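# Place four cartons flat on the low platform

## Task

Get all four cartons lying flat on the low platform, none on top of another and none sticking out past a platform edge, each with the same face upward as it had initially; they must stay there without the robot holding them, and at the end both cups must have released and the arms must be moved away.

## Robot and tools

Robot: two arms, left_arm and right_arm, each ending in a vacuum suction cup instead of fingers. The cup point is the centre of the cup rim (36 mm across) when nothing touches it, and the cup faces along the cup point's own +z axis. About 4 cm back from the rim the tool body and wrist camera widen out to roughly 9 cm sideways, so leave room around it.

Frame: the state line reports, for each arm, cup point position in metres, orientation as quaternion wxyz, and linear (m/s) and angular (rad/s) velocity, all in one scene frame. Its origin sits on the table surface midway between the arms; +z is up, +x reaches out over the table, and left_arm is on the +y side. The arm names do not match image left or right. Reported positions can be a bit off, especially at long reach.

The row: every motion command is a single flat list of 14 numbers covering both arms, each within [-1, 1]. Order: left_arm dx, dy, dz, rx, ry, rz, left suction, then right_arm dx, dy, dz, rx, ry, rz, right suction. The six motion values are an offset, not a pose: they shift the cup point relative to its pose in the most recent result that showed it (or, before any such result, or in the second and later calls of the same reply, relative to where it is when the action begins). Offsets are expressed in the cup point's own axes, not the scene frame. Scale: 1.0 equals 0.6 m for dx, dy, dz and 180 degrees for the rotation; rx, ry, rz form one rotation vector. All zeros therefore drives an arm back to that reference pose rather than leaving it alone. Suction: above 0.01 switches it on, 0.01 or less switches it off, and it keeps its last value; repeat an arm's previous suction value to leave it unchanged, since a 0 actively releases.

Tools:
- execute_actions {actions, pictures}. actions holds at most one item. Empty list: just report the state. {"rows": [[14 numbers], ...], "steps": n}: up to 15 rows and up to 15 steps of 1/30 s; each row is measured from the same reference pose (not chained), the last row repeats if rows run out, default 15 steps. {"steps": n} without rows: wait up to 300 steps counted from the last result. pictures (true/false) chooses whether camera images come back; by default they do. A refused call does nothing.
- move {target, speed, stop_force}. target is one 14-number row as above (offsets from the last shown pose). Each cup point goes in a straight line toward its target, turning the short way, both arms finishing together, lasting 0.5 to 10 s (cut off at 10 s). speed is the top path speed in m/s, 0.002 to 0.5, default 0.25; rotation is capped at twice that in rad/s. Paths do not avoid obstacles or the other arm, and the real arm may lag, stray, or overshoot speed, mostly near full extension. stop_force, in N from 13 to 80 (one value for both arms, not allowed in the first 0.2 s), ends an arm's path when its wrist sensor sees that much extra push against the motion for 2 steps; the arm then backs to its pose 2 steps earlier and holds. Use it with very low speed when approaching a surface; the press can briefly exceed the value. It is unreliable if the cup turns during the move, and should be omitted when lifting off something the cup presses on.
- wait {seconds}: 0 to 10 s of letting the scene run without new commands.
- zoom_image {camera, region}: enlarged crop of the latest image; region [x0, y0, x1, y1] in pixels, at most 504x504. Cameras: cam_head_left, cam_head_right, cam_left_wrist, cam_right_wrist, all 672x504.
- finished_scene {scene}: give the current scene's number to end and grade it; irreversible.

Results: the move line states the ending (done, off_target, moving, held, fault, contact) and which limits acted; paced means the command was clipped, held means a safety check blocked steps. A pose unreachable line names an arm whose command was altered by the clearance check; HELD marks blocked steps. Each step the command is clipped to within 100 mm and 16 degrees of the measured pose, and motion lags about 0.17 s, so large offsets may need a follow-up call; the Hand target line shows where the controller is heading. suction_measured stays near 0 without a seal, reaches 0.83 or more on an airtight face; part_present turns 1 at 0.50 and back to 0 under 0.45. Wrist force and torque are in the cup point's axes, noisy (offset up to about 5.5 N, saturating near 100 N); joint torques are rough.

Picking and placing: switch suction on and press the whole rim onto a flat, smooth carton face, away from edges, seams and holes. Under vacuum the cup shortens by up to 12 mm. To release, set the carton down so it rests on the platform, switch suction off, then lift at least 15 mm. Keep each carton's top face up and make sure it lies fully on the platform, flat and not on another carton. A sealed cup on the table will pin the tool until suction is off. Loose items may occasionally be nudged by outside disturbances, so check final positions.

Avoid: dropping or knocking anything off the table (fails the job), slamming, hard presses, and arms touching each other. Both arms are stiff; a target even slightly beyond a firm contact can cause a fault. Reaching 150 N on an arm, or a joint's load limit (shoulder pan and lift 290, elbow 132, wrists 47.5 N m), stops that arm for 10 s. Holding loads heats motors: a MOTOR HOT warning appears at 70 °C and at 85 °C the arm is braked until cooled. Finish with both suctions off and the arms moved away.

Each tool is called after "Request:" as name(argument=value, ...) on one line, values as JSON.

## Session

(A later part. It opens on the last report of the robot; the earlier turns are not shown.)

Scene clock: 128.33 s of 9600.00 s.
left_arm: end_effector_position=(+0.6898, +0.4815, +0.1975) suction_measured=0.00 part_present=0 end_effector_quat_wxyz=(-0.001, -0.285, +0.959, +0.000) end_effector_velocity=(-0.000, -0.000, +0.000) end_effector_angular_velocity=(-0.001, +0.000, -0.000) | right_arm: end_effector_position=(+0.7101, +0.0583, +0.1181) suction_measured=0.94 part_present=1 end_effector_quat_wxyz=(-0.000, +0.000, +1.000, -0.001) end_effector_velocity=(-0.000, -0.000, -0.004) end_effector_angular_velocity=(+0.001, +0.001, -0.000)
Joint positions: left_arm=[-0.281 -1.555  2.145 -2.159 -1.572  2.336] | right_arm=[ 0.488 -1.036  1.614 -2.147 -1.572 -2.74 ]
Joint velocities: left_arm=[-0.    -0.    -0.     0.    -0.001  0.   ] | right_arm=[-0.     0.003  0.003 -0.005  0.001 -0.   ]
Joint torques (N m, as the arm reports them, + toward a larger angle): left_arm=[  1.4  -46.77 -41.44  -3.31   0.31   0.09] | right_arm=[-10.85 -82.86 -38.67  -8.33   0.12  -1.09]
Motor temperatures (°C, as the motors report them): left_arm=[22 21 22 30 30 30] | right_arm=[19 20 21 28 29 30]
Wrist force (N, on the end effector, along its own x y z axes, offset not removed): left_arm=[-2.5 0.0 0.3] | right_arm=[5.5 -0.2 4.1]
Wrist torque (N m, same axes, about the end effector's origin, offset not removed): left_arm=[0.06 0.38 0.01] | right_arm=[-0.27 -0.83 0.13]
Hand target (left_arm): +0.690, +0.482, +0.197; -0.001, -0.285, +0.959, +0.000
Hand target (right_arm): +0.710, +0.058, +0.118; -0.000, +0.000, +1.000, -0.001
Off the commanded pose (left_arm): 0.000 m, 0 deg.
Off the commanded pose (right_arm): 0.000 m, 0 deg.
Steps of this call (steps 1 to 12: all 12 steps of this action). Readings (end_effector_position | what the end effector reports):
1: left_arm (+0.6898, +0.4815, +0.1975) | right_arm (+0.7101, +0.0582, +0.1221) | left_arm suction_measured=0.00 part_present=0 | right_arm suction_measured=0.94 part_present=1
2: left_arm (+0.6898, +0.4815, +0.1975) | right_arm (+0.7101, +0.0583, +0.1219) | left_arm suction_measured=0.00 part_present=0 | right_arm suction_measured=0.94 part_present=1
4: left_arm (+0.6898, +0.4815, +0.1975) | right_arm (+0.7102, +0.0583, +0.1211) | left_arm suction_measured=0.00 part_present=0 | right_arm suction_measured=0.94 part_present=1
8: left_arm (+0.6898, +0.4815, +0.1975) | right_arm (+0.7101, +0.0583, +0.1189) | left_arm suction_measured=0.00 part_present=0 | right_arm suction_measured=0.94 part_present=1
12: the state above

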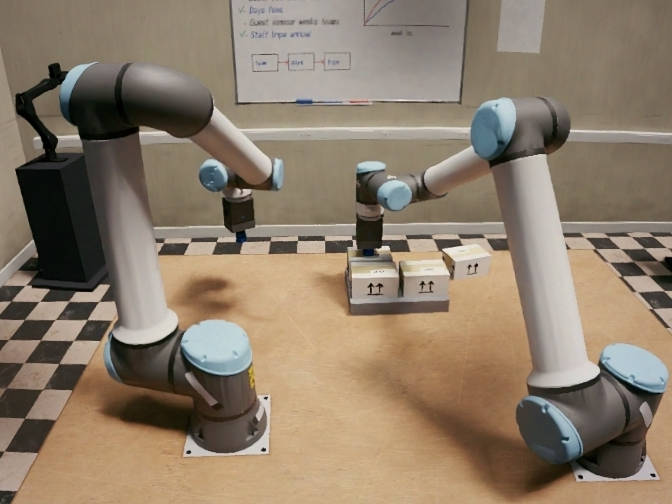

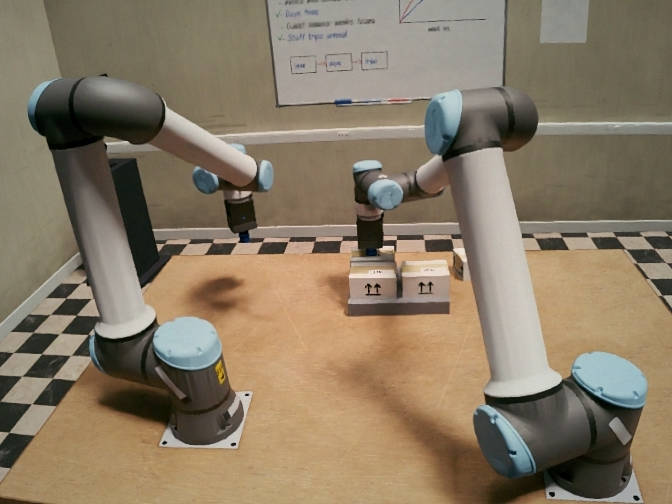

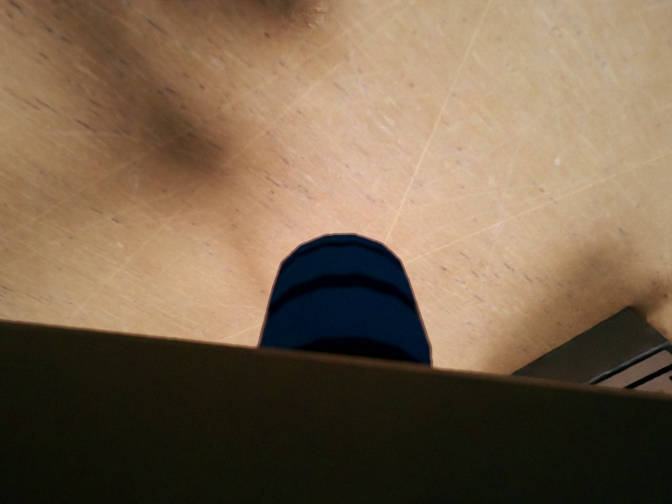

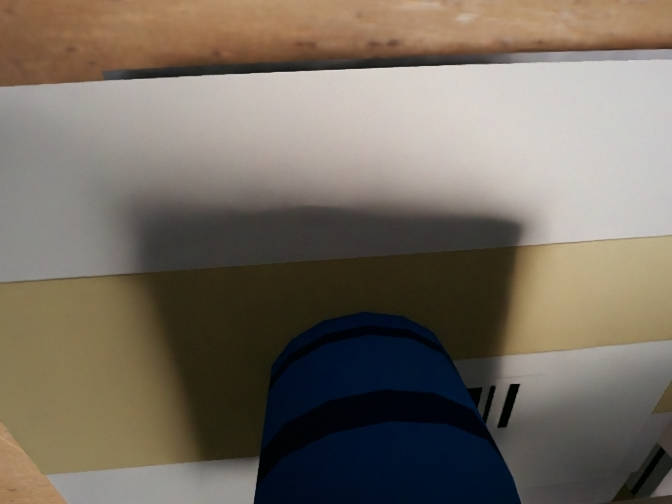

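Request:
execute_actions(actions=[{"rows":[[0,0,0,0,0,0,0,0,0,0.0015,0,0,0,1],[0,0,0,0,0,0,0,0,0,0.0025,0,0,0,1],[0,0,0,0,0,0,0,0,0,0.0025,0,0,0,1],[0,0,0,0,0,0,0,0,0,0.0025,0,0,0,1],[0,0,0,0,0,0,0,0,0,0.0025,0,0,0,1],[0,0,0,0,0,0,0,0,0,0.0025,0,0,0,1],[0,0,0,0,0,0,0,0,0,0.0025,0,0,0,1],[0,0,0,0,0,0,0,0,0,0.0025,0,0,0,0]],"steps":13}], pictures=false)

Request:
execute_actions(actions=[{"rows":[[0,0,0,0,0,0,0,0,0,-0.004,0,0,0,0],[0,0,0,0,0,0,0,0,0,-0.009,0,0,0,0],[0,0,0,0,0,0,0,0,0,-0.015,0,0,0,0],[0,0,0,0,0,0,0,0,0,-0.022,0,0,0,0],[0,0,0,0,0,0,0,0,0,-0.030,0,0,0,0],[0,0,0,0,0,0,0,0,0,-0.038,0,0,0,0],[0,0,0,0,0,0,0,0,0,-0.046,0,0,0,0],[0,0,0,0,0,0,0,0,0,-0.053,0,0,0,0]],"steps":12}], pictures=false)

Request:
move(target=[0,0,0,0,0,0,0, -0.153,-0.615,-0.13,0,0,-0.083,0], speed=0.4)

Scene clock: 145.50 s of 9600.00 s.
left_arm: end_effector_position=(+0.6898, +0.4815, +0.1975) suction_measured=0.00 part_present=0 end_effector_quat_wxyz=(-0.001, -0.285, +0.959, +0.000) end_effector_velocity=(-0.000, -0.000, -0.000) end_effector_angular_velocity=(-0.000, +0.000, +0.000) | right_arm: end_effector_position=(+0.7102, +0.0582, +0.1168) suction_measured=0.00 part_present=0 end_effector_quat_wxyz=(-0.000, +0.000, +1.000, -0.001) end_effector_velocity=(-0.000, +0.000, -0.000) end_effector_angular_velocity=(+0.000, +0.001, -0.000)
Joint positions: left_arm=[-0.281 -1.555  2.145 -2.159 -1.572  2.336] | right_arm=[ 0.488 -1.035  1.615 -2.15  -1.572 -2.74 ]
Joint velocities: left_arm=[-0. -0.  0.  0. -0. -0.] | right_arm=[ 0.     0.001 -0.     0.001  0.     0.   ]
Joint torques (N m, as the arm reports them, + toward a larger angle): left_arm=[  3.   -46.17 -41.86  -3.49   0.44   0.12] | right_arm=[  9.36 -67.81 -33.72  -6.99  -0.2    2.3 ]
Motor temperatures (°C, as the motors report them): left_arm=[22 21 22 30 30 30] | right_arm=[19 20 21 28 29 30]
Wrist force (N, on the end effector, along its own x y z axes, offset not removed): left_arm=[-0.3 -0.6 2.4] | right_arm=[4.8 2.2 -10.8]
Wrist torque (N m, same axes, about the end effector's origin, offset not removed): left_arm=[0.05 -0.05 -0.07] | right_arm=[0.33 -0.46 0.07]
Hand target (left_arm): +0.690, +0.482, +0.197; -0.001, -0.285, +0.959, +0.000
Hand target (right_arm): +0.710, +0.058, +0.117; -0.000, +0.000, +1.000, -0.001
Off the commanded pose (left_arm): 0.000 m, 0 deg.
Off the commanded pose (right_arm): 0.000 m, 0 deg.
Steps of this call (steps 1 to 90: nothing new was sent; then 13.73 s passed at rest; steps 91 to 103: all 13 steps of this action). Readings (end_effector_position | what the end effector reports):
91: left_arm (+0.6898, +0.4815, +0.1975) | right_arm (+0.7101, +0.0582, +0.1176) | left_arm suction_measured=0.00 part_present=0 | right_arm suction_measured=0.94 part_present=1
92: left_arm (+0.6898, +0.4815, +0.1975) | right_arm (+0.7101, +0.0582, +0.1175) | left_arm suction_measured=0.00 part_present=0 | right_arm suction_measured=0.94 part_present=1
94: left_arm (+0.6898, +0.4815, +0.1975) | right_arm (+0.7101, +0.0582, +0.1172) | left_arm suction_measured=0.00 part_present=0 | right_arm suction_measured=0.94 part_present=1
98: left_arm (+0.6898, +0.4815, +0.1975) | right_arm (+0.7101, +0.0582, +0.1168) | left_arm suction_measured=0.00 part_present=0 | right_arm suction_measured=0.65 part_present=1
103: the state above

Scene clock: 145.90 s of 9600.00 s.
left_arm: end_effector_position=(+0.6898, +0.4815, +0.1975) suction_measured=0.00 part_present=0 end_effector_quat_wxyz=(-0.001, -0.285, +0.959, +0.000) end_effector_velocity=(-0.000, +0.000, -0.000) end_effector_angular_velocity=(+0.001, +0.000, -0.000) | right_arm: end_effector_position=(+0.7102, +0.0582, +0.1417) suction_measured=0.00 part_present=0 end_effector_quat_wxyz=(-0.000, +0.000, +1.000, -0.001) end_effector_velocity=(-0.000, +0.000, +0.053) end_effector_angular_velocity=(-0.000, -0.000, +0.001)
Joint positions: left_arm=[-0.281 -1.555  2.145 -2.159 -1.572  2.336] | right_arm=[ 0.488 -1.057  1.599 -2.112 -1.572 -2.74 ]
Joint velocities: left_arm=[-0.    -0.     0.     0.     0.001  0.   ] | right_arm=[ 0.    -0.044 -0.036  0.08  -0.    -0.   ]
Joint torques (N m, as the arm reports them, + toward a larger angle): left_arm=[  2.41 -45.95 -41.45  -3.39   0.18   0.13] | right_arm=[ 10.99 -87.26 -50.02  -1.71   0.21   2.69]
Motor temperatures (°C, as the motors report them): left_arm=[22 21 22 30 30 30] | right_arm=[19 20 21 28 29 30]
Wrist force (N, on the end effector, along its own x y z axes, offset not removed): left_arm=[0.8 0.9 0.9] | right_arm=[3.6 -3.5 0.6]
Wrist torque (N m, same axes, about the end effector's origin, offset not removed): left_arm=[0.33 -0.14 0.00] | right_arm=[-0.77 -0.45 0.17]
Hand target (left_arm): +0.690, +0.482, +0.197; -0.001, -0.285, +0.959, +0.000
Hand target (right_arm): +0.710, +0.058, +0.149; -0.000, +0.000, +1.000, -0.001
Off the commanded pose (left_arm): 0.000 m, 0 deg.
Off the commanded pose (right_arm): 0.007 m, 0 deg.
Steps of this call (steps 1 to 12: all 12 steps of this action). Readings (end_effector_position | what the end effector reports):
1: left_arm (+0.6898, +0.4815, +0.1975) | right_arm (+0.7102, +0.0582, +0.1168) | left_arm suction_measured=0.00 part_present=0 | right_arm suction_measured=0.00 part_present=0
2: left_arm (+0.6898, +0.4815, +0.1975) | right_arm (+0.7102, +0.0582, +0.1170) | left_arm suction_measured=0.00 part_present=0 | right_arm suction_measured=0.00 part_present=0
4: left_arm (+0.6898, +0.4815, +0.1975) | right_arm (+0.7101, +0.0582, +0.1192) | left_arm suction_measured=0.00 part_present=0 | right_arm suction_measured=0.00 part_present=0
8: left_arm (+0.6898, +0.4815, +0.1975) | right_arm (+0.7101, +0.0582, +0.1302) | left_arm suction_measured=0.00 part_present=0 | right_arm suction_measured=0.00 part_present=0
12: the state above

Scene clock: 148.03 s of 9600.00 s.
left_arm: end_effector_position=(+0.6898, +0.4815, +0.1975) suction_measured=0.00 part_present=0 end_effector_quat_wxyz=(-0.001, -0.285, +0.959, +0.000) end_effector_velocity=(-0.000, -0.000, -0.000) end_effector_angular_velocity=(-0.001, +0.001, -0.000) | right_arm: end_effector_position=(+0.8015, -0.3103, +0.2261) suction_measured=0.00 part_present=0 end_effector_quat_wxyz=(-0.000, -0.130, +0.992, -0.000) end_effector_velocity=(+0.001, -0.001, +0.001) end_effector_angular_velocity=(+0.000, -0.000, +0.003)
Joint positions: left_arm=[-0.281 -1.555  2.145 -2.159 -1.572  2.336] | right_arm=[ 0.056 -1.2    1.649 -2.019 -1.571 -3.433]
Joint velocities: left_arm=[ 0.     0.     0.     0.    -0.001  0.   ] | right_arm=[-0.002 -0.    -0.001  0.001  0.    -0.005]
Joint torques (N m, as the arm reports them, + toward a larger angle): left_arm=[ -0.22 -45.45 -42.05  -3.49   0.15   0.1 ] | right_arm=[-17.92 -64.42 -52.98  -1.65   3.27  -2.81]
Motor temperatures (°C, as the motors report them): left_arm=[22 21 22 30 30 30] | right_arm=[19 20 21 28 29 30]
Wrist force (N, on the end effector, along its own x y z axes, offset not removed): left_arm=[-2.3 0.7 6.7] | right_arm=[1.0 0.1 -1.9]
Wrist torque (N m, same axes, about the end effector's origin, offset not removed): left_arm=[0.35 0.34 0.09] | right_arm=[-0.15 -0.06 0.02]
Hand target (left_arm): +0.690, +0.482, +0.197; -0.001, -0.285, +0.959, +0.000
Hand target (right_arm): +0.802, -0.311, +0.226; -0.000, -0.130, +0.992, -0.000
Off the commanded pose (left_arm): 0.000 m, 0 deg.
Off the commanded pose (right_arm): 0.001 m, 0 deg.
move: done

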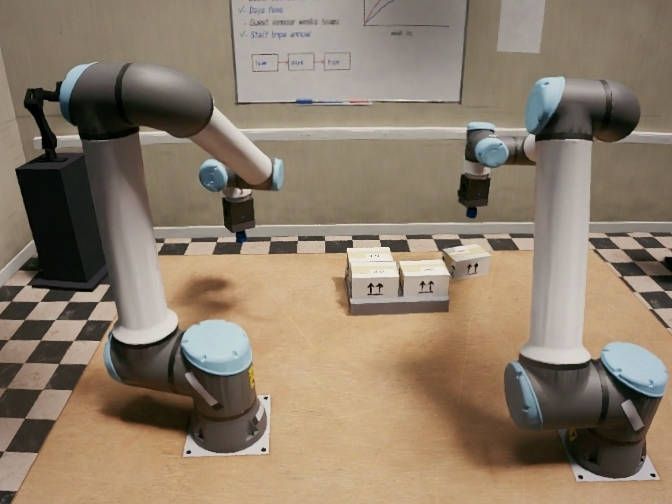

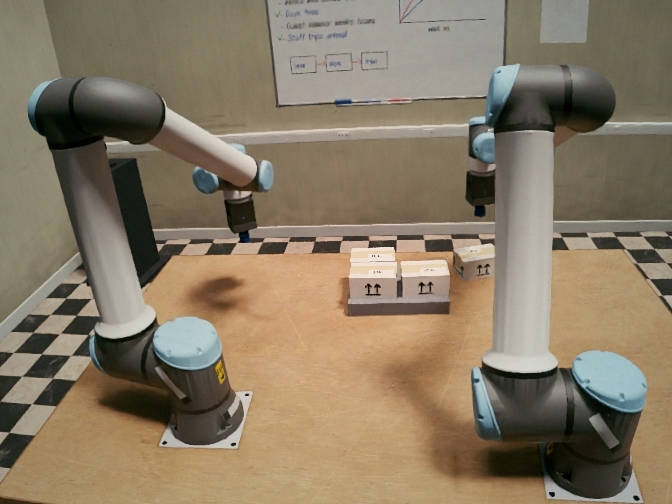

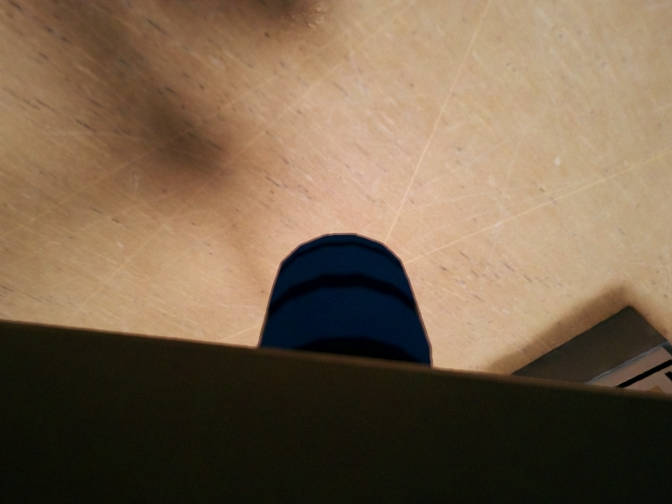

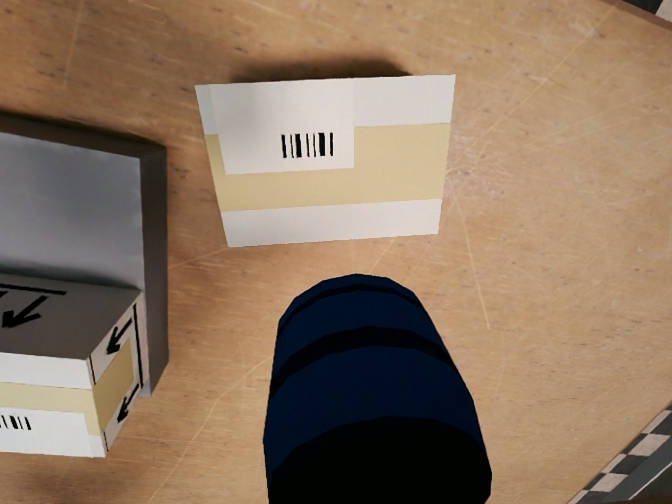

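Request:
zoom_image(camera="cam_right_wrist", region=[180, 60, 470, 260])

Request:
zoom_image(camera="cam_right_wrist", region=[0, 100, 200, 470])

Request:
zoom_image(camera="cam_head_left", region=[335, 235, 405, 300])

Region (180, 60, 470, 260) of cam_right_wrist's 672x504 image, scaled by 1.738, with more detail than that image has; it fills the top 348 rows of this view, and the rest is white.

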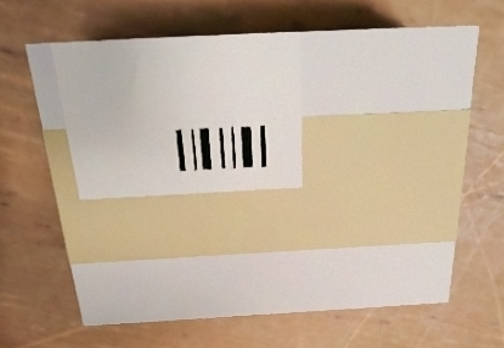

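Region (0, 100, 200, 470) of cam_right_wrist's 672x504 image, scaled by 1.362, with more detail than that image has; it fills the left 272 columns of this view, and the rest is white.

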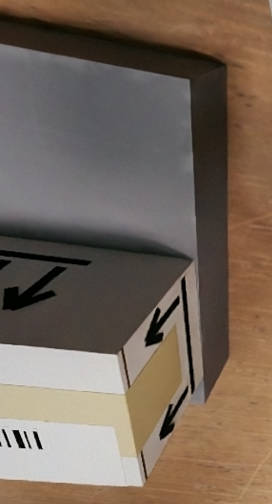

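Region (335, 235, 405, 300) of cam_head_left's 672x504 image, scaled by 7.200, with more detail than that image has; it fills the top 468 rows of this view, and the rest is white.

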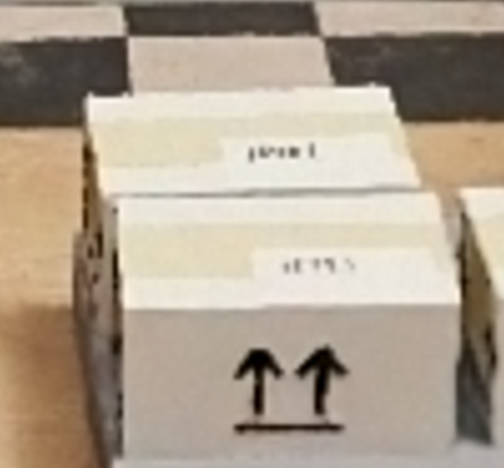

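Request:
move(target=[0,0,0,0,0,0,0, -0.0043,0,0.23,0,0,0,0], speed=0.3)

Request:
execute_actions(actions=[{"rows":[[0,0,0,0,0,0,0,0,0,0.002,0,0,0,1],[0,0,0,0,0,0,0,0,0,0.004,0,0,0,1],[0,0,0,0,0,0,0,0,0,0.006,0,0,0,1],[0,0,0,0,0,0,0,0,0,0.008,0,0,0,1],[0,0,0,0,0,0,0,0,0,0.010,0,0,0,1],[0,0,0,0,0,0,0,0,0,0.012,0,0,0,1],[0,0,0,0,0,0,0,0,0,0.014,0,0,0,1],[0,0,0,0,0,0,0,0,0,0.016,0,0,0,1],[0,0,0,0,0,0,0,0,0,0.018,0,0,0,1],[0,0,0,0,0,0,0,0,0,0.020,0,0,0,1],[0,0,0,0,0,0,0,0,0,0.022,0,0,0,1],[0,0,0,0,0,0,0,0,0,0.024,0,0,0,1],[0,0,0,0,0,0,0,0,0,0.026,0,0,0,1]],"steps":15}], pictures=false)

Request:
execute_actions(actions=[{"steps":10}])

Scene clock: 184.17 s of 9600.00 s.
left_arm: end_effector_position=(+0.6898, +0.4815, +0.1975) suction_measured=0.00 part_present=0 end_effector_quat_wxyz=(-0.001, -0.285, +0.959, +0.000) end_effector_velocity=(+0.000, -0.000, +0.000) end_effector_angular_velocity=(-0.000, -0.000, -0.000) | right_arm: end_effector_position=(+0.8039, -0.3096, +0.0885) suction_measured=0.00 part_present=0 end_effector_quat_wxyz=(-0.000, -0.130, +0.992, -0.000) end_effector_velocity=(+0.000, +0.000, -0.002) end_effector_angular_velocity=(-0.001, -0.001, +0.001)
Joint positions: left_arm=[-0.281 -1.555  2.145 -2.159 -1.572  2.336] | right_arm=[ 0.057 -1.076  1.744 -2.238 -1.571 -3.432]
Joint velocities: left_arm=[ 0. -0. -0.  0. -0.  0.] | right_arm=[ 0.001  0.002  0.001 -0.004 -0.001 -0.   ]
Joint torques (N m, as the arm reports them, + toward a larger angle): left_arm=[ -0.04 -43.91 -42.17  -3.19   0.15  -0.18] | right_arm=[ 12.21 -68.88 -33.5   -7.86  -3.06   2.96]
Motor temperatures (°C, as the motors report them): left_arm=[22 21 23 30 30 30] | right_arm=[19 20 21 28 29 30]
Wrist force (N, on the end effector, along its own x y z axes, offset not removed): left_arm=[-2.3 -2.9 0.4] | right_arm=[1.6 -1.2 -1.5]
Wrist torque (N m, same axes, about the end effector's origin, offset not removed): left_arm=[-0.31 0.36 0.07] | right_arm=[-0.29 -0.24 0.12]
Hand target (left_arm): +0.690, +0.482, +0.197; -0.001, -0.285, +0.959, +0.000
Hand target (right_arm): +0.804, -0.310, +0.088; -0.000, -0.130, +0.992, -0.000
Off the commanded pose (left_arm): 0.000 m, 0 deg.
Off the commanded pose (right_arm): 0.000 m, 0 deg.
After step 90, 31.93 s passed at rest.
move: done

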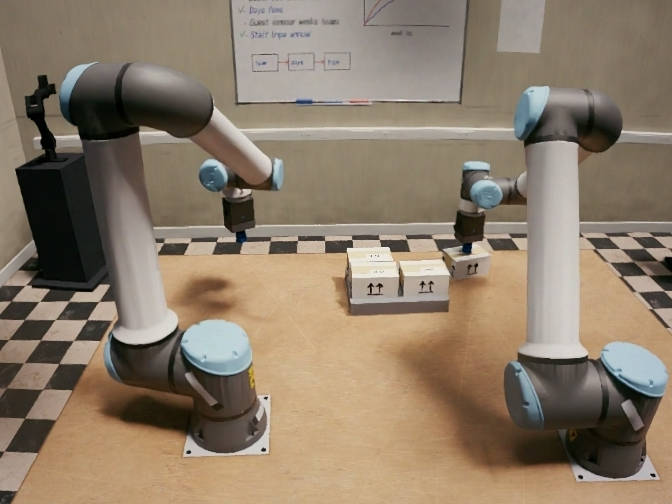

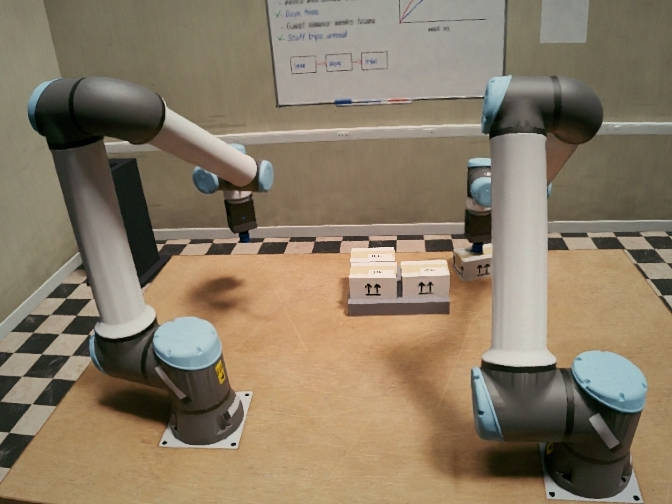

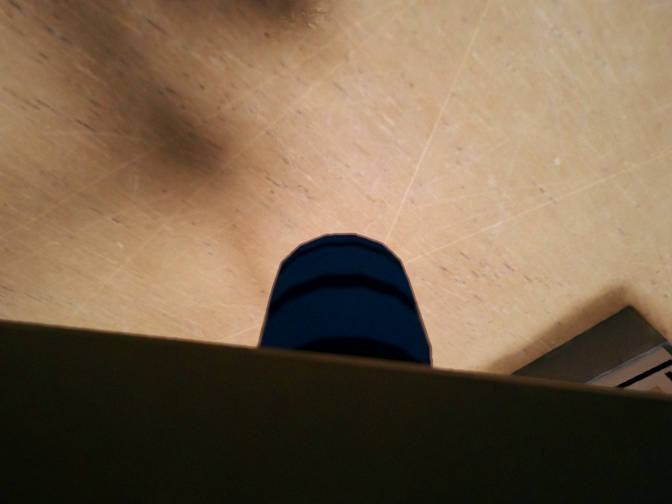

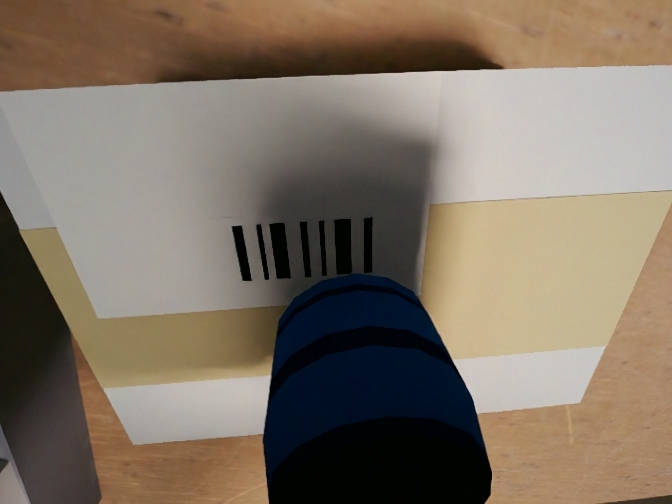

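Scene clock: 184.67 s of 9600.00 s.
left_arm: end_effector_position=(+0.6898, +0.4815, +0.1975) suction_measured=0.00 part_present=0 end_effector_quat_wxyz=(-0.001, -0.285, +0.959, +0.000) end_effector_velocity=(-0.000, +0.000, -0.000) end_effector_angular_velocity=(+0.000, +0.000, +0.000) | right_arm: end_effector_position=(+0.8038, -0.3096, +0.0763) suction_measured=0.41 part_present=0 end_effector_quat_wxyz=(-0.001, -0.130, +0.992, -0.000) end_effector_velocity=(+0.000, -0.000, -0.028) end_effector_angular_velocity=(-0.001, +0.001, -0.000)
Joint positions: left_arm=[-0.281 -1.555  2.145 -2.159 -1.572  2.336] | right_arm=[ 0.057 -1.064  1.751 -2.257 -1.571 -3.432]
Joint velocities: left_arm=[ 0. -0.  0. -0.  0. -0.] | right_arm=[-0.     0.03   0.013 -0.041 -0.001  0.   ]
Joint torques (N m, as the arm reports them, + toward a larger angle): left_arm=[  2.79 -45.46 -41.28  -3.41   0.27  -0.01] | right_arm=[ 12.24 -71.82 -34.51  -7.52  -3.03   2.85]
Motor temperatures (°C, as the motors report them): left_arm=[22 21 23 30 30 30] | right_arm=[19 20 21 28 29 30]
Wrist force (N, on the end effector, along its own x y z axes, offset not removed): left_arm=[1.8 -0.9 0.7] | right_arm=[4.3 -4.7 3.8]
Wrist torque (N m, same axes, about the end effector's origin, offset not removed): left_arm=[0.10 -0.33 -0.09] | right_arm=[-0.86 -0.62 0.07]
Hand target (left_arm): +0.690, +0.482, +0.197; -0.001, -0.285, +0.959, +0.000
Hand target (right_arm): +0.804, -0.310, +0.073; -0.000, -0.130, +0.992, -0.000
Off the commanded pose (left_arm): 0.000 m, 0 deg.
Off the commanded pose (right_arm): 0.003 m, 0 deg.
Steps of this call (steps 1 to 15: all 15 steps of this action). Readings (end_effector_position | what the end effector reports):
1: left_arm (+0.6898, +0.4815, +0.1975) | right_arm (+0.8039, -0.3096, +0.0884) | left_arm suction_measured=0.00 part_present=0 | right_arm suction_measured=0.00 part_present=0
2: left_arm (+0.6898, +0.4815, +0.1975) | right_arm (+0.8039, -0.3096, +0.0882) | left_arm suction_measured=0.00 part_present=0 | right_arm suction_measured=0.00 part_present=0
4: left_arm (+0.6898, +0.4815, +0.1975) | right_arm (+0.8039, -0.3096, +0.0873) | left_arm suction_measured=0.00 part_present=0 | right_arm suction_measured=0.00 part_present=0
8: left_arm (+0.6898, +0.4815, +0.1975) | right_arm (+0.8039, -0.3096, +0.0839) | left_arm suction_measured=0.00 part_present=0 | right_arm suction_measured=0.00 part_present=0
15: the state above

Scene clock: 185.00 s of 9600.00 s.
left_arm: end_effector_position=(+0.6898, +0.4815, +0.1975) suction_measured=0.00 part_present=0 end_effector_quat_wxyz=(-0.001, -0.285, +0.959, +0.000) end_effector_velocity=(-0.000, +0.000, -0.000) end_effector_angular_velocity=(+0.000, +0.000, +0.000) | right_arm: end_effector_position=(+0.8038, -0.3096, +0.0731) suction_measured=0.93 part_present=1 end_effector_quat_wxyz=(-0.000, -0.130, +0.992, -0.000) end_effector_velocity=(+0.000, -0.001, -0.002) end_effector_angular_velocity=(-0.001, +0.000, -0.001)
Joint positions: left_arm=[-0.281 -1.555  2.145 -2.159 -1.572  2.336] | right_arm=[ 0.057 -1.06   1.752 -2.262 -1.571 -3.432]
Joint velocities: left_arm=[0. 0. 0. 0. 0. 0.] | right_arm=[-0.001  0.003  0.001 -0.003 -0.001 -0.   ]
Joint torques (N m, as the arm reports them, + toward a larger angle): left_arm=[  0.98 -46.56 -42.08  -3.38   0.12  -0.05] | right_arm=[  9.99 -72.2  -35.42  -8.36  -3.05   2.66]
Motor temperatures (°C, as the motors report them): left_arm=[22 21 23 30 30 30] | right_arm=[19 20 21 28 29 30]
Wrist force (N, on the end effector, along its own x y z axes, offset not removed): left_arm=[-1.0 0.2 1.2] | right_arm=[3.1 -1.3 3.6]
Wrist torque (N m, same axes, about the end effector's origin, offset not removed): left_arm=[0.36 0.15 0.01] | right_arm=[-0.46 -0.43 -0.06]
Hand target (left_arm): +0.690, +0.482, +0.197; -0.001, -0.285, +0.959, +0.000
Hand target (right_arm): +0.804, -0.310, +0.073; -0.000, -0.130, +0.992, -0.000
Off the commanded pose (left_arm): 0.000 m, 0 deg.
Off the commanded pose (right_arm): 0.000 m, 0 deg.
Steps of this call (steps 1 to 10: nothing new was sent). Readings (end_effector_position | what the end effector reports):
1: left_arm (+0.6898, +0.4815, +0.1975) | right_arm (+0.8038, -0.3096, +0.0755) | left_arm suction_measured=0.00 part_present=0 | right_arm suction_measured=0.58 part_present=1
2: left_arm (+0.6898, +0.4815, +0.1975) | right_arm (+0.8038, -0.3096, +0.0749) | left_arm suction_measured=0.00 part_present=0 | right_arm suction_measured=0.69 part_present=1
4: left_arm (+0.6898, +0.4815, +0.1975) | right_arm (+0.8038, -0.3096, +0.0741) | left_arm suction_measured=0.00 part_present=0 | right_arm suction_measured=0.83 part_present=1
8: left_arm (+0.6898, +0.4815, +0.1975) | right_arm (+0.8038, -0.3096, +0.0733) | left_arm suction_measured=0.00 part_present=0 | right_arm suction_measured=0.91 part_present=1
10: the state above

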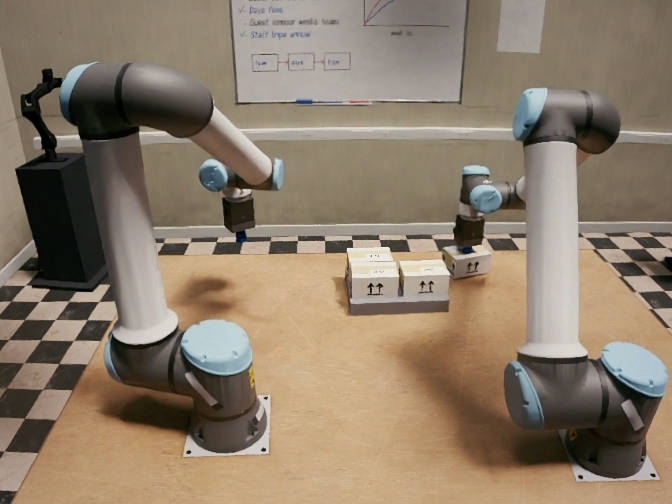

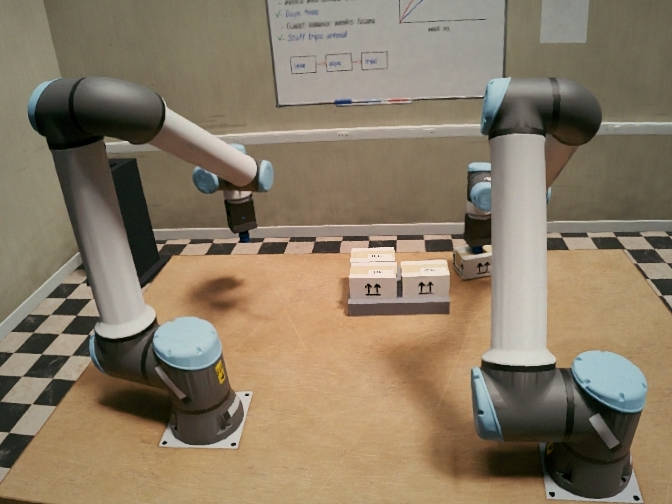

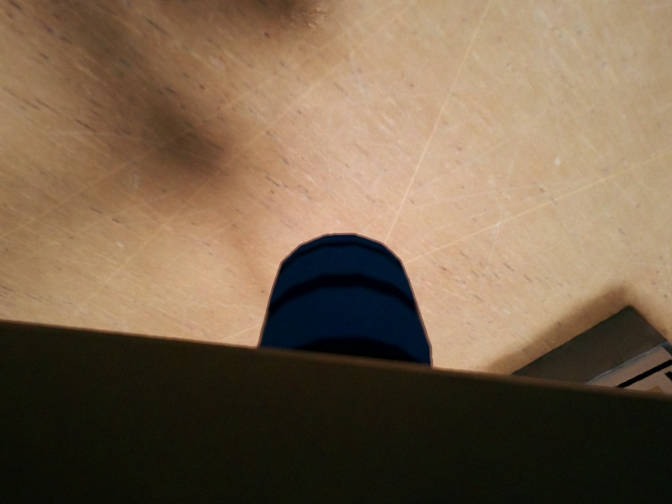

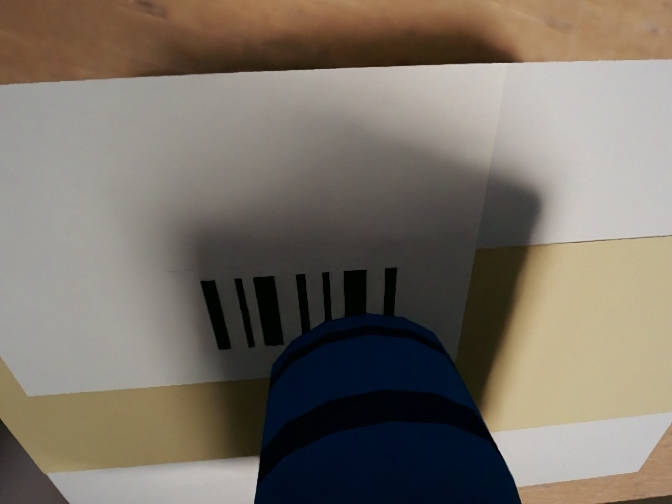

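Request:
move(target=[0,0,0,0,0,0,0, 0,0,-0.098,0,0,0,1], speed=0.2)

Request:
move(target=[0,0,0,0,0,0,0, 0.0482,0.3606,0,0,0,0.0814,1], speed=0.25)

Scene clock: 193.10 s of 9600.00 s.
left_arm: end_effector_position=(+0.6898, +0.4815, +0.1975) suction_measured=0.00 part_present=0 end_effector_quat_wxyz=(-0.001, -0.285, +0.959, +0.000) end_effector_velocity=(-0.000, +0.000, -0.000) end_effector_angular_velocity=(+0.001, +0.001, -0.000) | right_arm: end_effector_position=(+0.8039, -0.3096, +0.1316) suction_measured=0.94 part_present=1 end_effector_quat_wxyz=(-0.000, -0.130, +0.992, -0.000) end_effector_velocity=(-0.000, +0.000, +0.002) end_effector_angular_velocity=(+0.001, +0.000, +0.000)
Joint positions: left_arm=[-0.281 -1.555  2.145 -2.159 -1.572  2.336] | right_arm=[ 0.057 -1.119  1.718 -2.17  -1.571 -3.432]
Joint velocities: left_arm=[-0.     0.001  0.    -0.     0.     0.   ] | right_arm=[ 0.    -0.002 -0.002  0.004  0.001 -0.   ]
Joint torques (N m, as the arm reports them, + toward a larger angle): left_arm=[  1.46 -45.02 -42.01  -3.35   0.24   0.03] | right_arm=[  6.34 -89.67 -51.67  -2.22  -2.73   0.28]
Motor temperatures (°C, as the motors report them): left_arm=[22 21 23 30 30 30] | right_arm=[19 20 21 28 29 30]
Wrist force (N, on the end effector, along its own x y z axes, offset not removed): left_arm=[-1.2 -1.8 -4.3] | right_arm=[3.6 -1.3 3.3]
Wrist torque (N m, same axes, about the end effector's origin, offset not removed): left_arm=[-0.11 0.16 0.03] | right_arm=[-0.46 -0.48 0.16]
Hand target (left_arm): +0.690, +0.482, +0.197; -0.001, -0.285, +0.959, +0.000
Hand target (right_arm): +0.804, -0.310, +0.132; -0.000, -0.130, +0.992, -0.000
Off the commanded pose (left_arm): 0.000 m, 0 deg.
Off the commanded pose (right_arm): 0.000 m, 0 deg.
After step 90, 4.10 s passed at rest.
move: done

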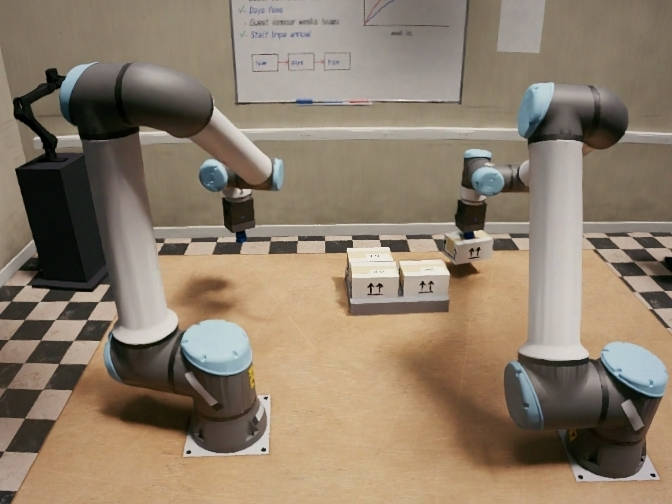

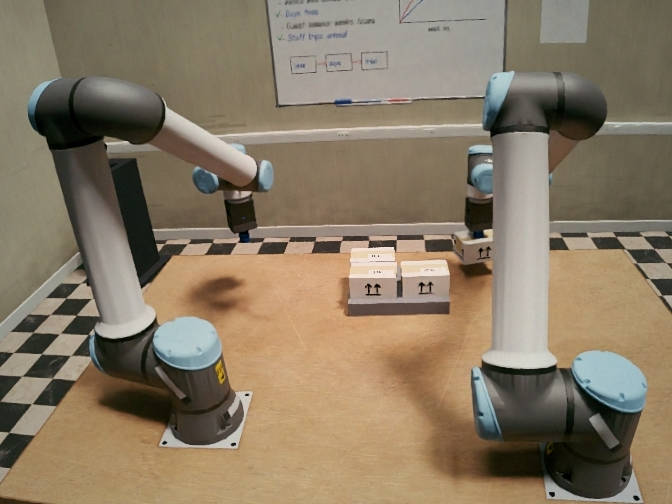

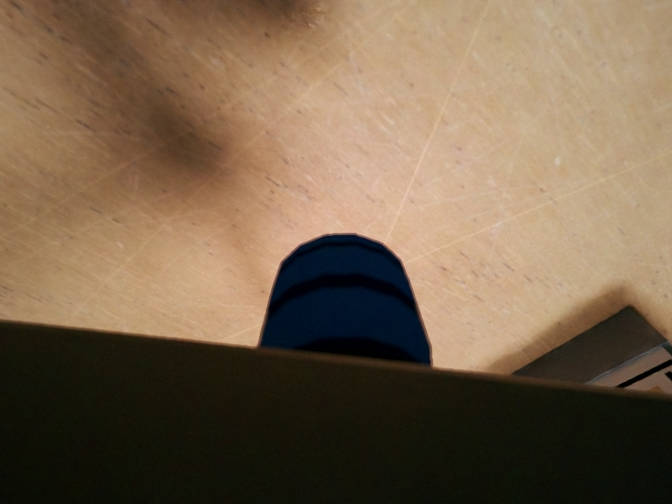

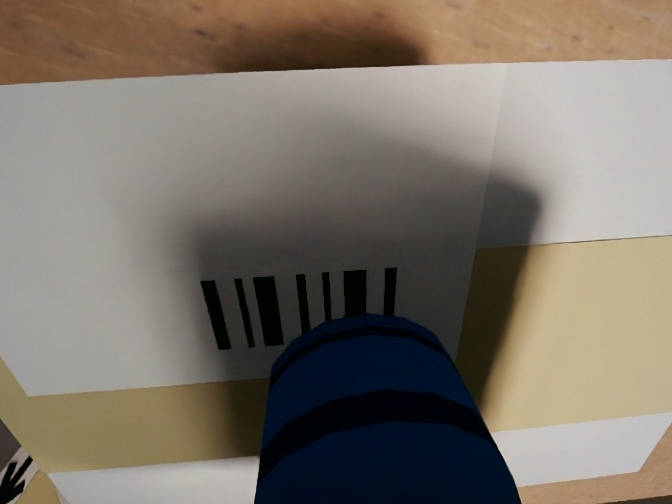

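Scene clock: 194.67 s of 9600.00 s.
left_arm: end_effector_position=(+0.6898, +0.4815, +0.1975) suction_measured=0.00 part_present=0 end_effector_quat_wxyz=(-0.001, -0.285, +0.959, +0.000) end_effector_velocity=(+0.000, -0.000, +0.000) end_effector_angular_velocity=(-0.000, -0.000, +0.000) | right_arm: end_effector_position=(+0.7205, -0.1084, +0.1316) suction_measured=0.94 part_present=1 end_effector_quat_wxyz=(-0.000, -0.003, +1.000, -0.000) end_effector_velocity=(-0.001, +0.003, +0.000) end_effector_angular_velocity=(-0.000, -0.000, -0.004)
Joint positions: left_arm=[-0.281 -1.555  2.145 -2.159 -1.572  2.336] | right_arm=[ 0.303 -1.148  1.765 -2.186 -1.571 -2.931]
Joint velocities: left_arm=[ 0. -0. -0. -0. -0. -0.] | right_arm=[ 0.003  0.    -0.001  0.    -0.     0.008]
Joint torques (N m, as the arm reports them, + toward a larger angle): left_arm=[ -0.17 -45.66 -41.63  -3.61   0.2   -0.02] | right_arm=[ 12.21 -68.05 -51.77  -2.55  -3.81   2.71]
Motor temperatures (°C, as the motors report them): left_arm=[22 21 23 30 30 30] | right_arm=[19 20 21 28 29 30]
Wrist force (N, on the end effector, along its own x y z axes, offset not removed): left_arm=[-0.7 -1.9 -1.2] | right_arm=[4.3 0.5 0.7]
Wrist torque (N m, same axes, about the end effector's origin, offset not removed): left_arm=[-0.16 0.14 0.01] | right_arm=[-0.12 -0.64 0.06]
Hand target (left_arm): +0.690, +0.482, +0.197; -0.001, -0.285, +0.959, +0.000
Hand target (right_arm): +0.720, -0.108, +0.132; -0.000, -0.002, +1.000, -0.000
Off the commanded pose (left_arm): 0.000 m, 0 deg.
Off the commanded pose (right_arm): 0.001 m, 0 deg.
move: done

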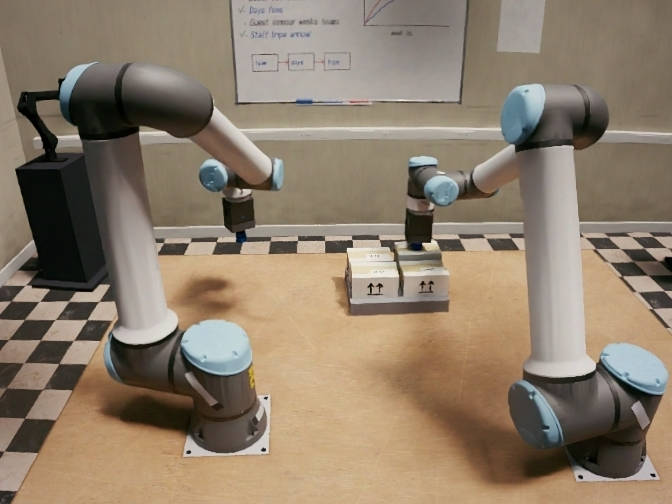

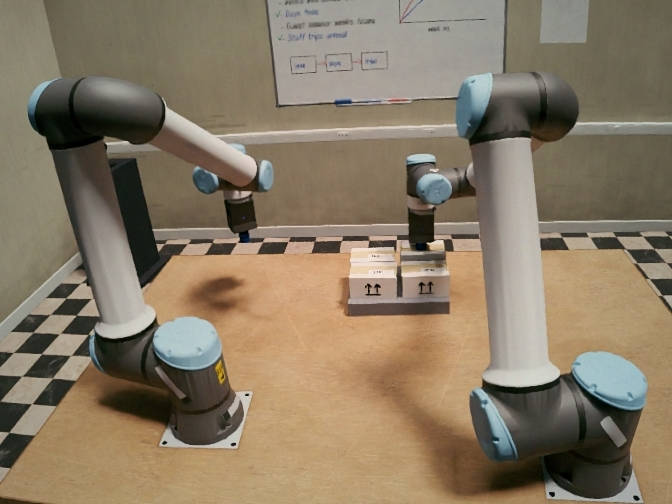

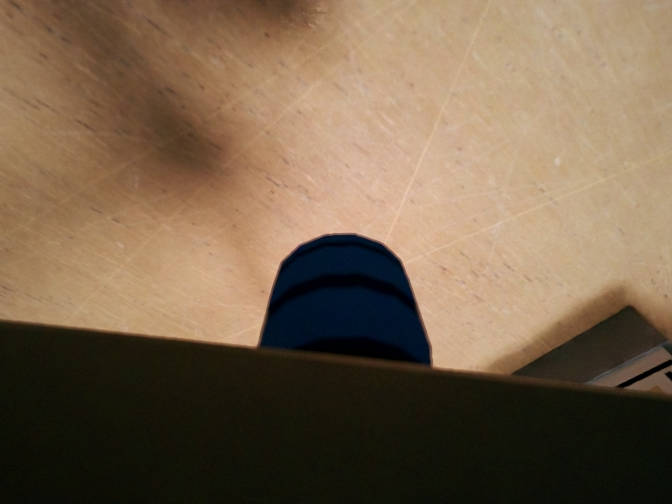

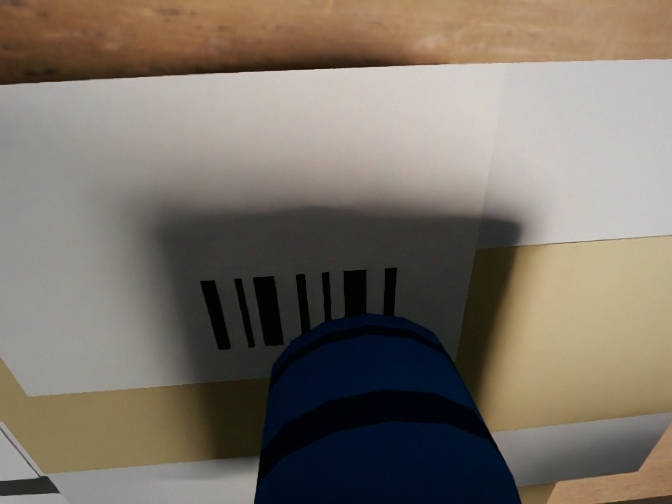

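Request:
move(target=[0,0,0,0,0,0,0, 0.014,0.009,0.015,0,0,0,1], speed=0.05)

Request:
zoom_image(camera="cam_right_wrist", region=[336, 30, 672, 110])

Request:
zoom_image(camera="cam_head_left", region=[380, 235, 470, 300])

Scene clock: 199.40 s of 9600.00 s.
left_arm: end_effector_position=(+0.6898, +0.4815, +0.1975) suction_measured=0.00 part_present=0 end_effector_quat_wxyz=(-0.001, -0.285, +0.959, +0.000) end_effector_velocity=(+0.000, -0.000, +0.000) end_effector_angular_velocity=(-0.001, -0.001, -0.000) | right_arm: end_effector_position=(+0.7124, -0.1033, +0.1228) suction_measured=0.94 part_present=1 end_effector_quat_wxyz=(-0.000, -0.003, +1.000, -0.000) end_effector_velocity=(-0.002, +0.001, -0.001) end_effector_angular_velocity=(+0.000, -0.001, +0.000)
Joint positions: left_arm=[-0.281 -1.555  2.145 -2.159 -1.572  2.336] | right_arm=[ 0.311 -1.147  1.782 -2.204 -1.571 -2.923]
Joint velocities: left_arm=[-0.    -0.001 -0.     0.    -0.     0.   ] | right_arm=[ 0.002 -0.001  0.004 -0.004 -0.     0.002]
Joint torques (N m, as the arm reports them, + toward a larger angle): left_arm=[  1.63 -45.03 -42.74  -3.15   0.35  -0.29] | right_arm=[ 12.07 -69.53 -37.8   -7.97  -1.06   2.5 ]
Motor temperatures (°C, as the motors report them): left_arm=[22 21 23 30 30 30] | right_arm=[19 20 21 28 29 30]
Wrist force (N, on the end effector, along its own x y z axes, offset not removed): left_arm=[-1.0 -2.1 -2.0] | right_arm=[3.3 -0.9 1.7]
Wrist torque (N m, same axes, about the end effector's origin, offset not removed): left_arm=[-0.21 0.28 0.01] | right_arm=[-0.32 -0.54 0.11]
Hand target (left_arm): +0.690, +0.482, +0.197; -0.001, -0.285, +0.959, +0.000
Hand target (right_arm): +0.712, -0.103, +0.123; -0.000, -0.003, +1.000, -0.000
Off the commanded pose (left_arm): 0.000 m, 0 deg.
Off the commanded pose (right_arm): 0.000 m, 0 deg.
After step 90, 0.93 s passed at rest.
move: done

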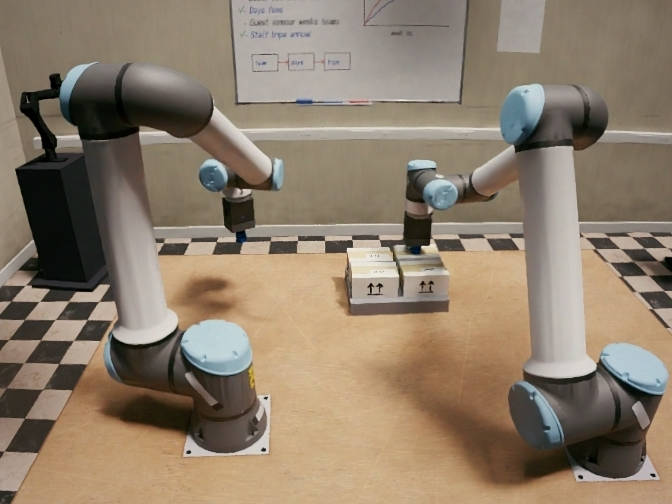

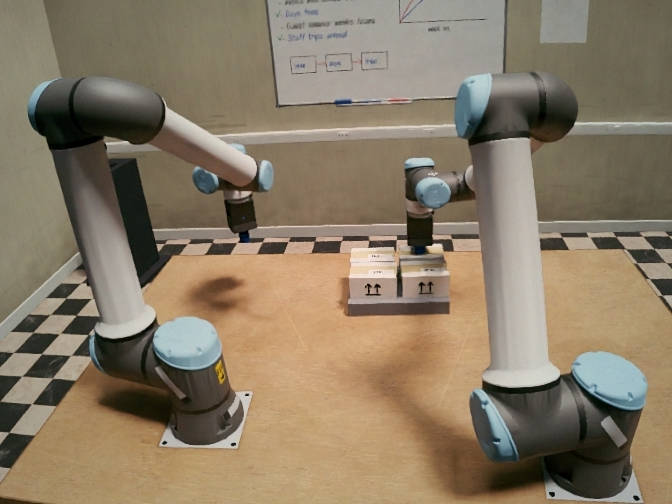

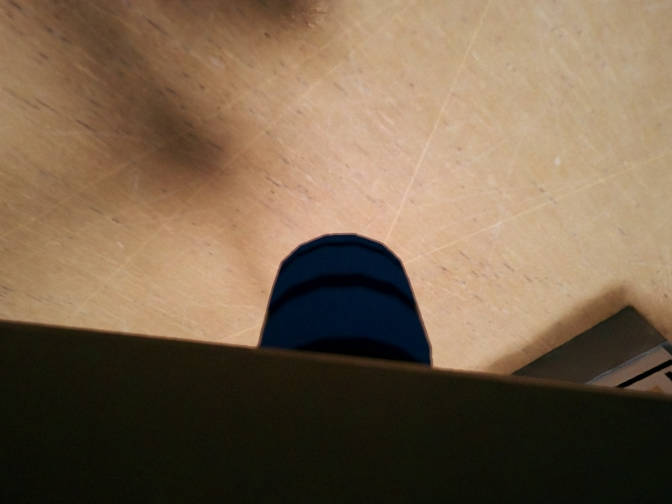

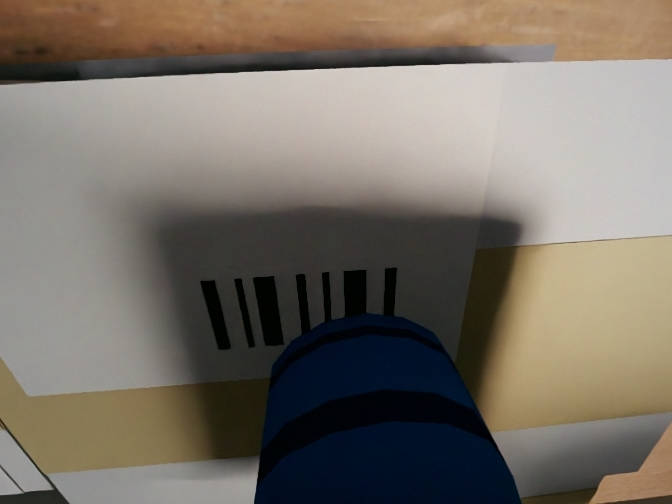

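Region (336, 30, 672, 110) of cam_right_wrist's 672x504 image, scaled by 1.500, with more detail than that image has; it fills the top 120 rows of this view, and the rest is white.

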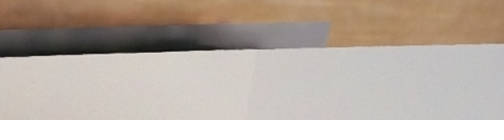

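Region (380, 235, 470, 300) of cam_head_left's 672x504 image, scaled by 5.600, with more detail than that image has.

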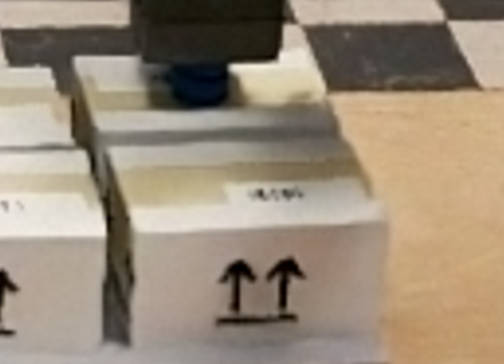

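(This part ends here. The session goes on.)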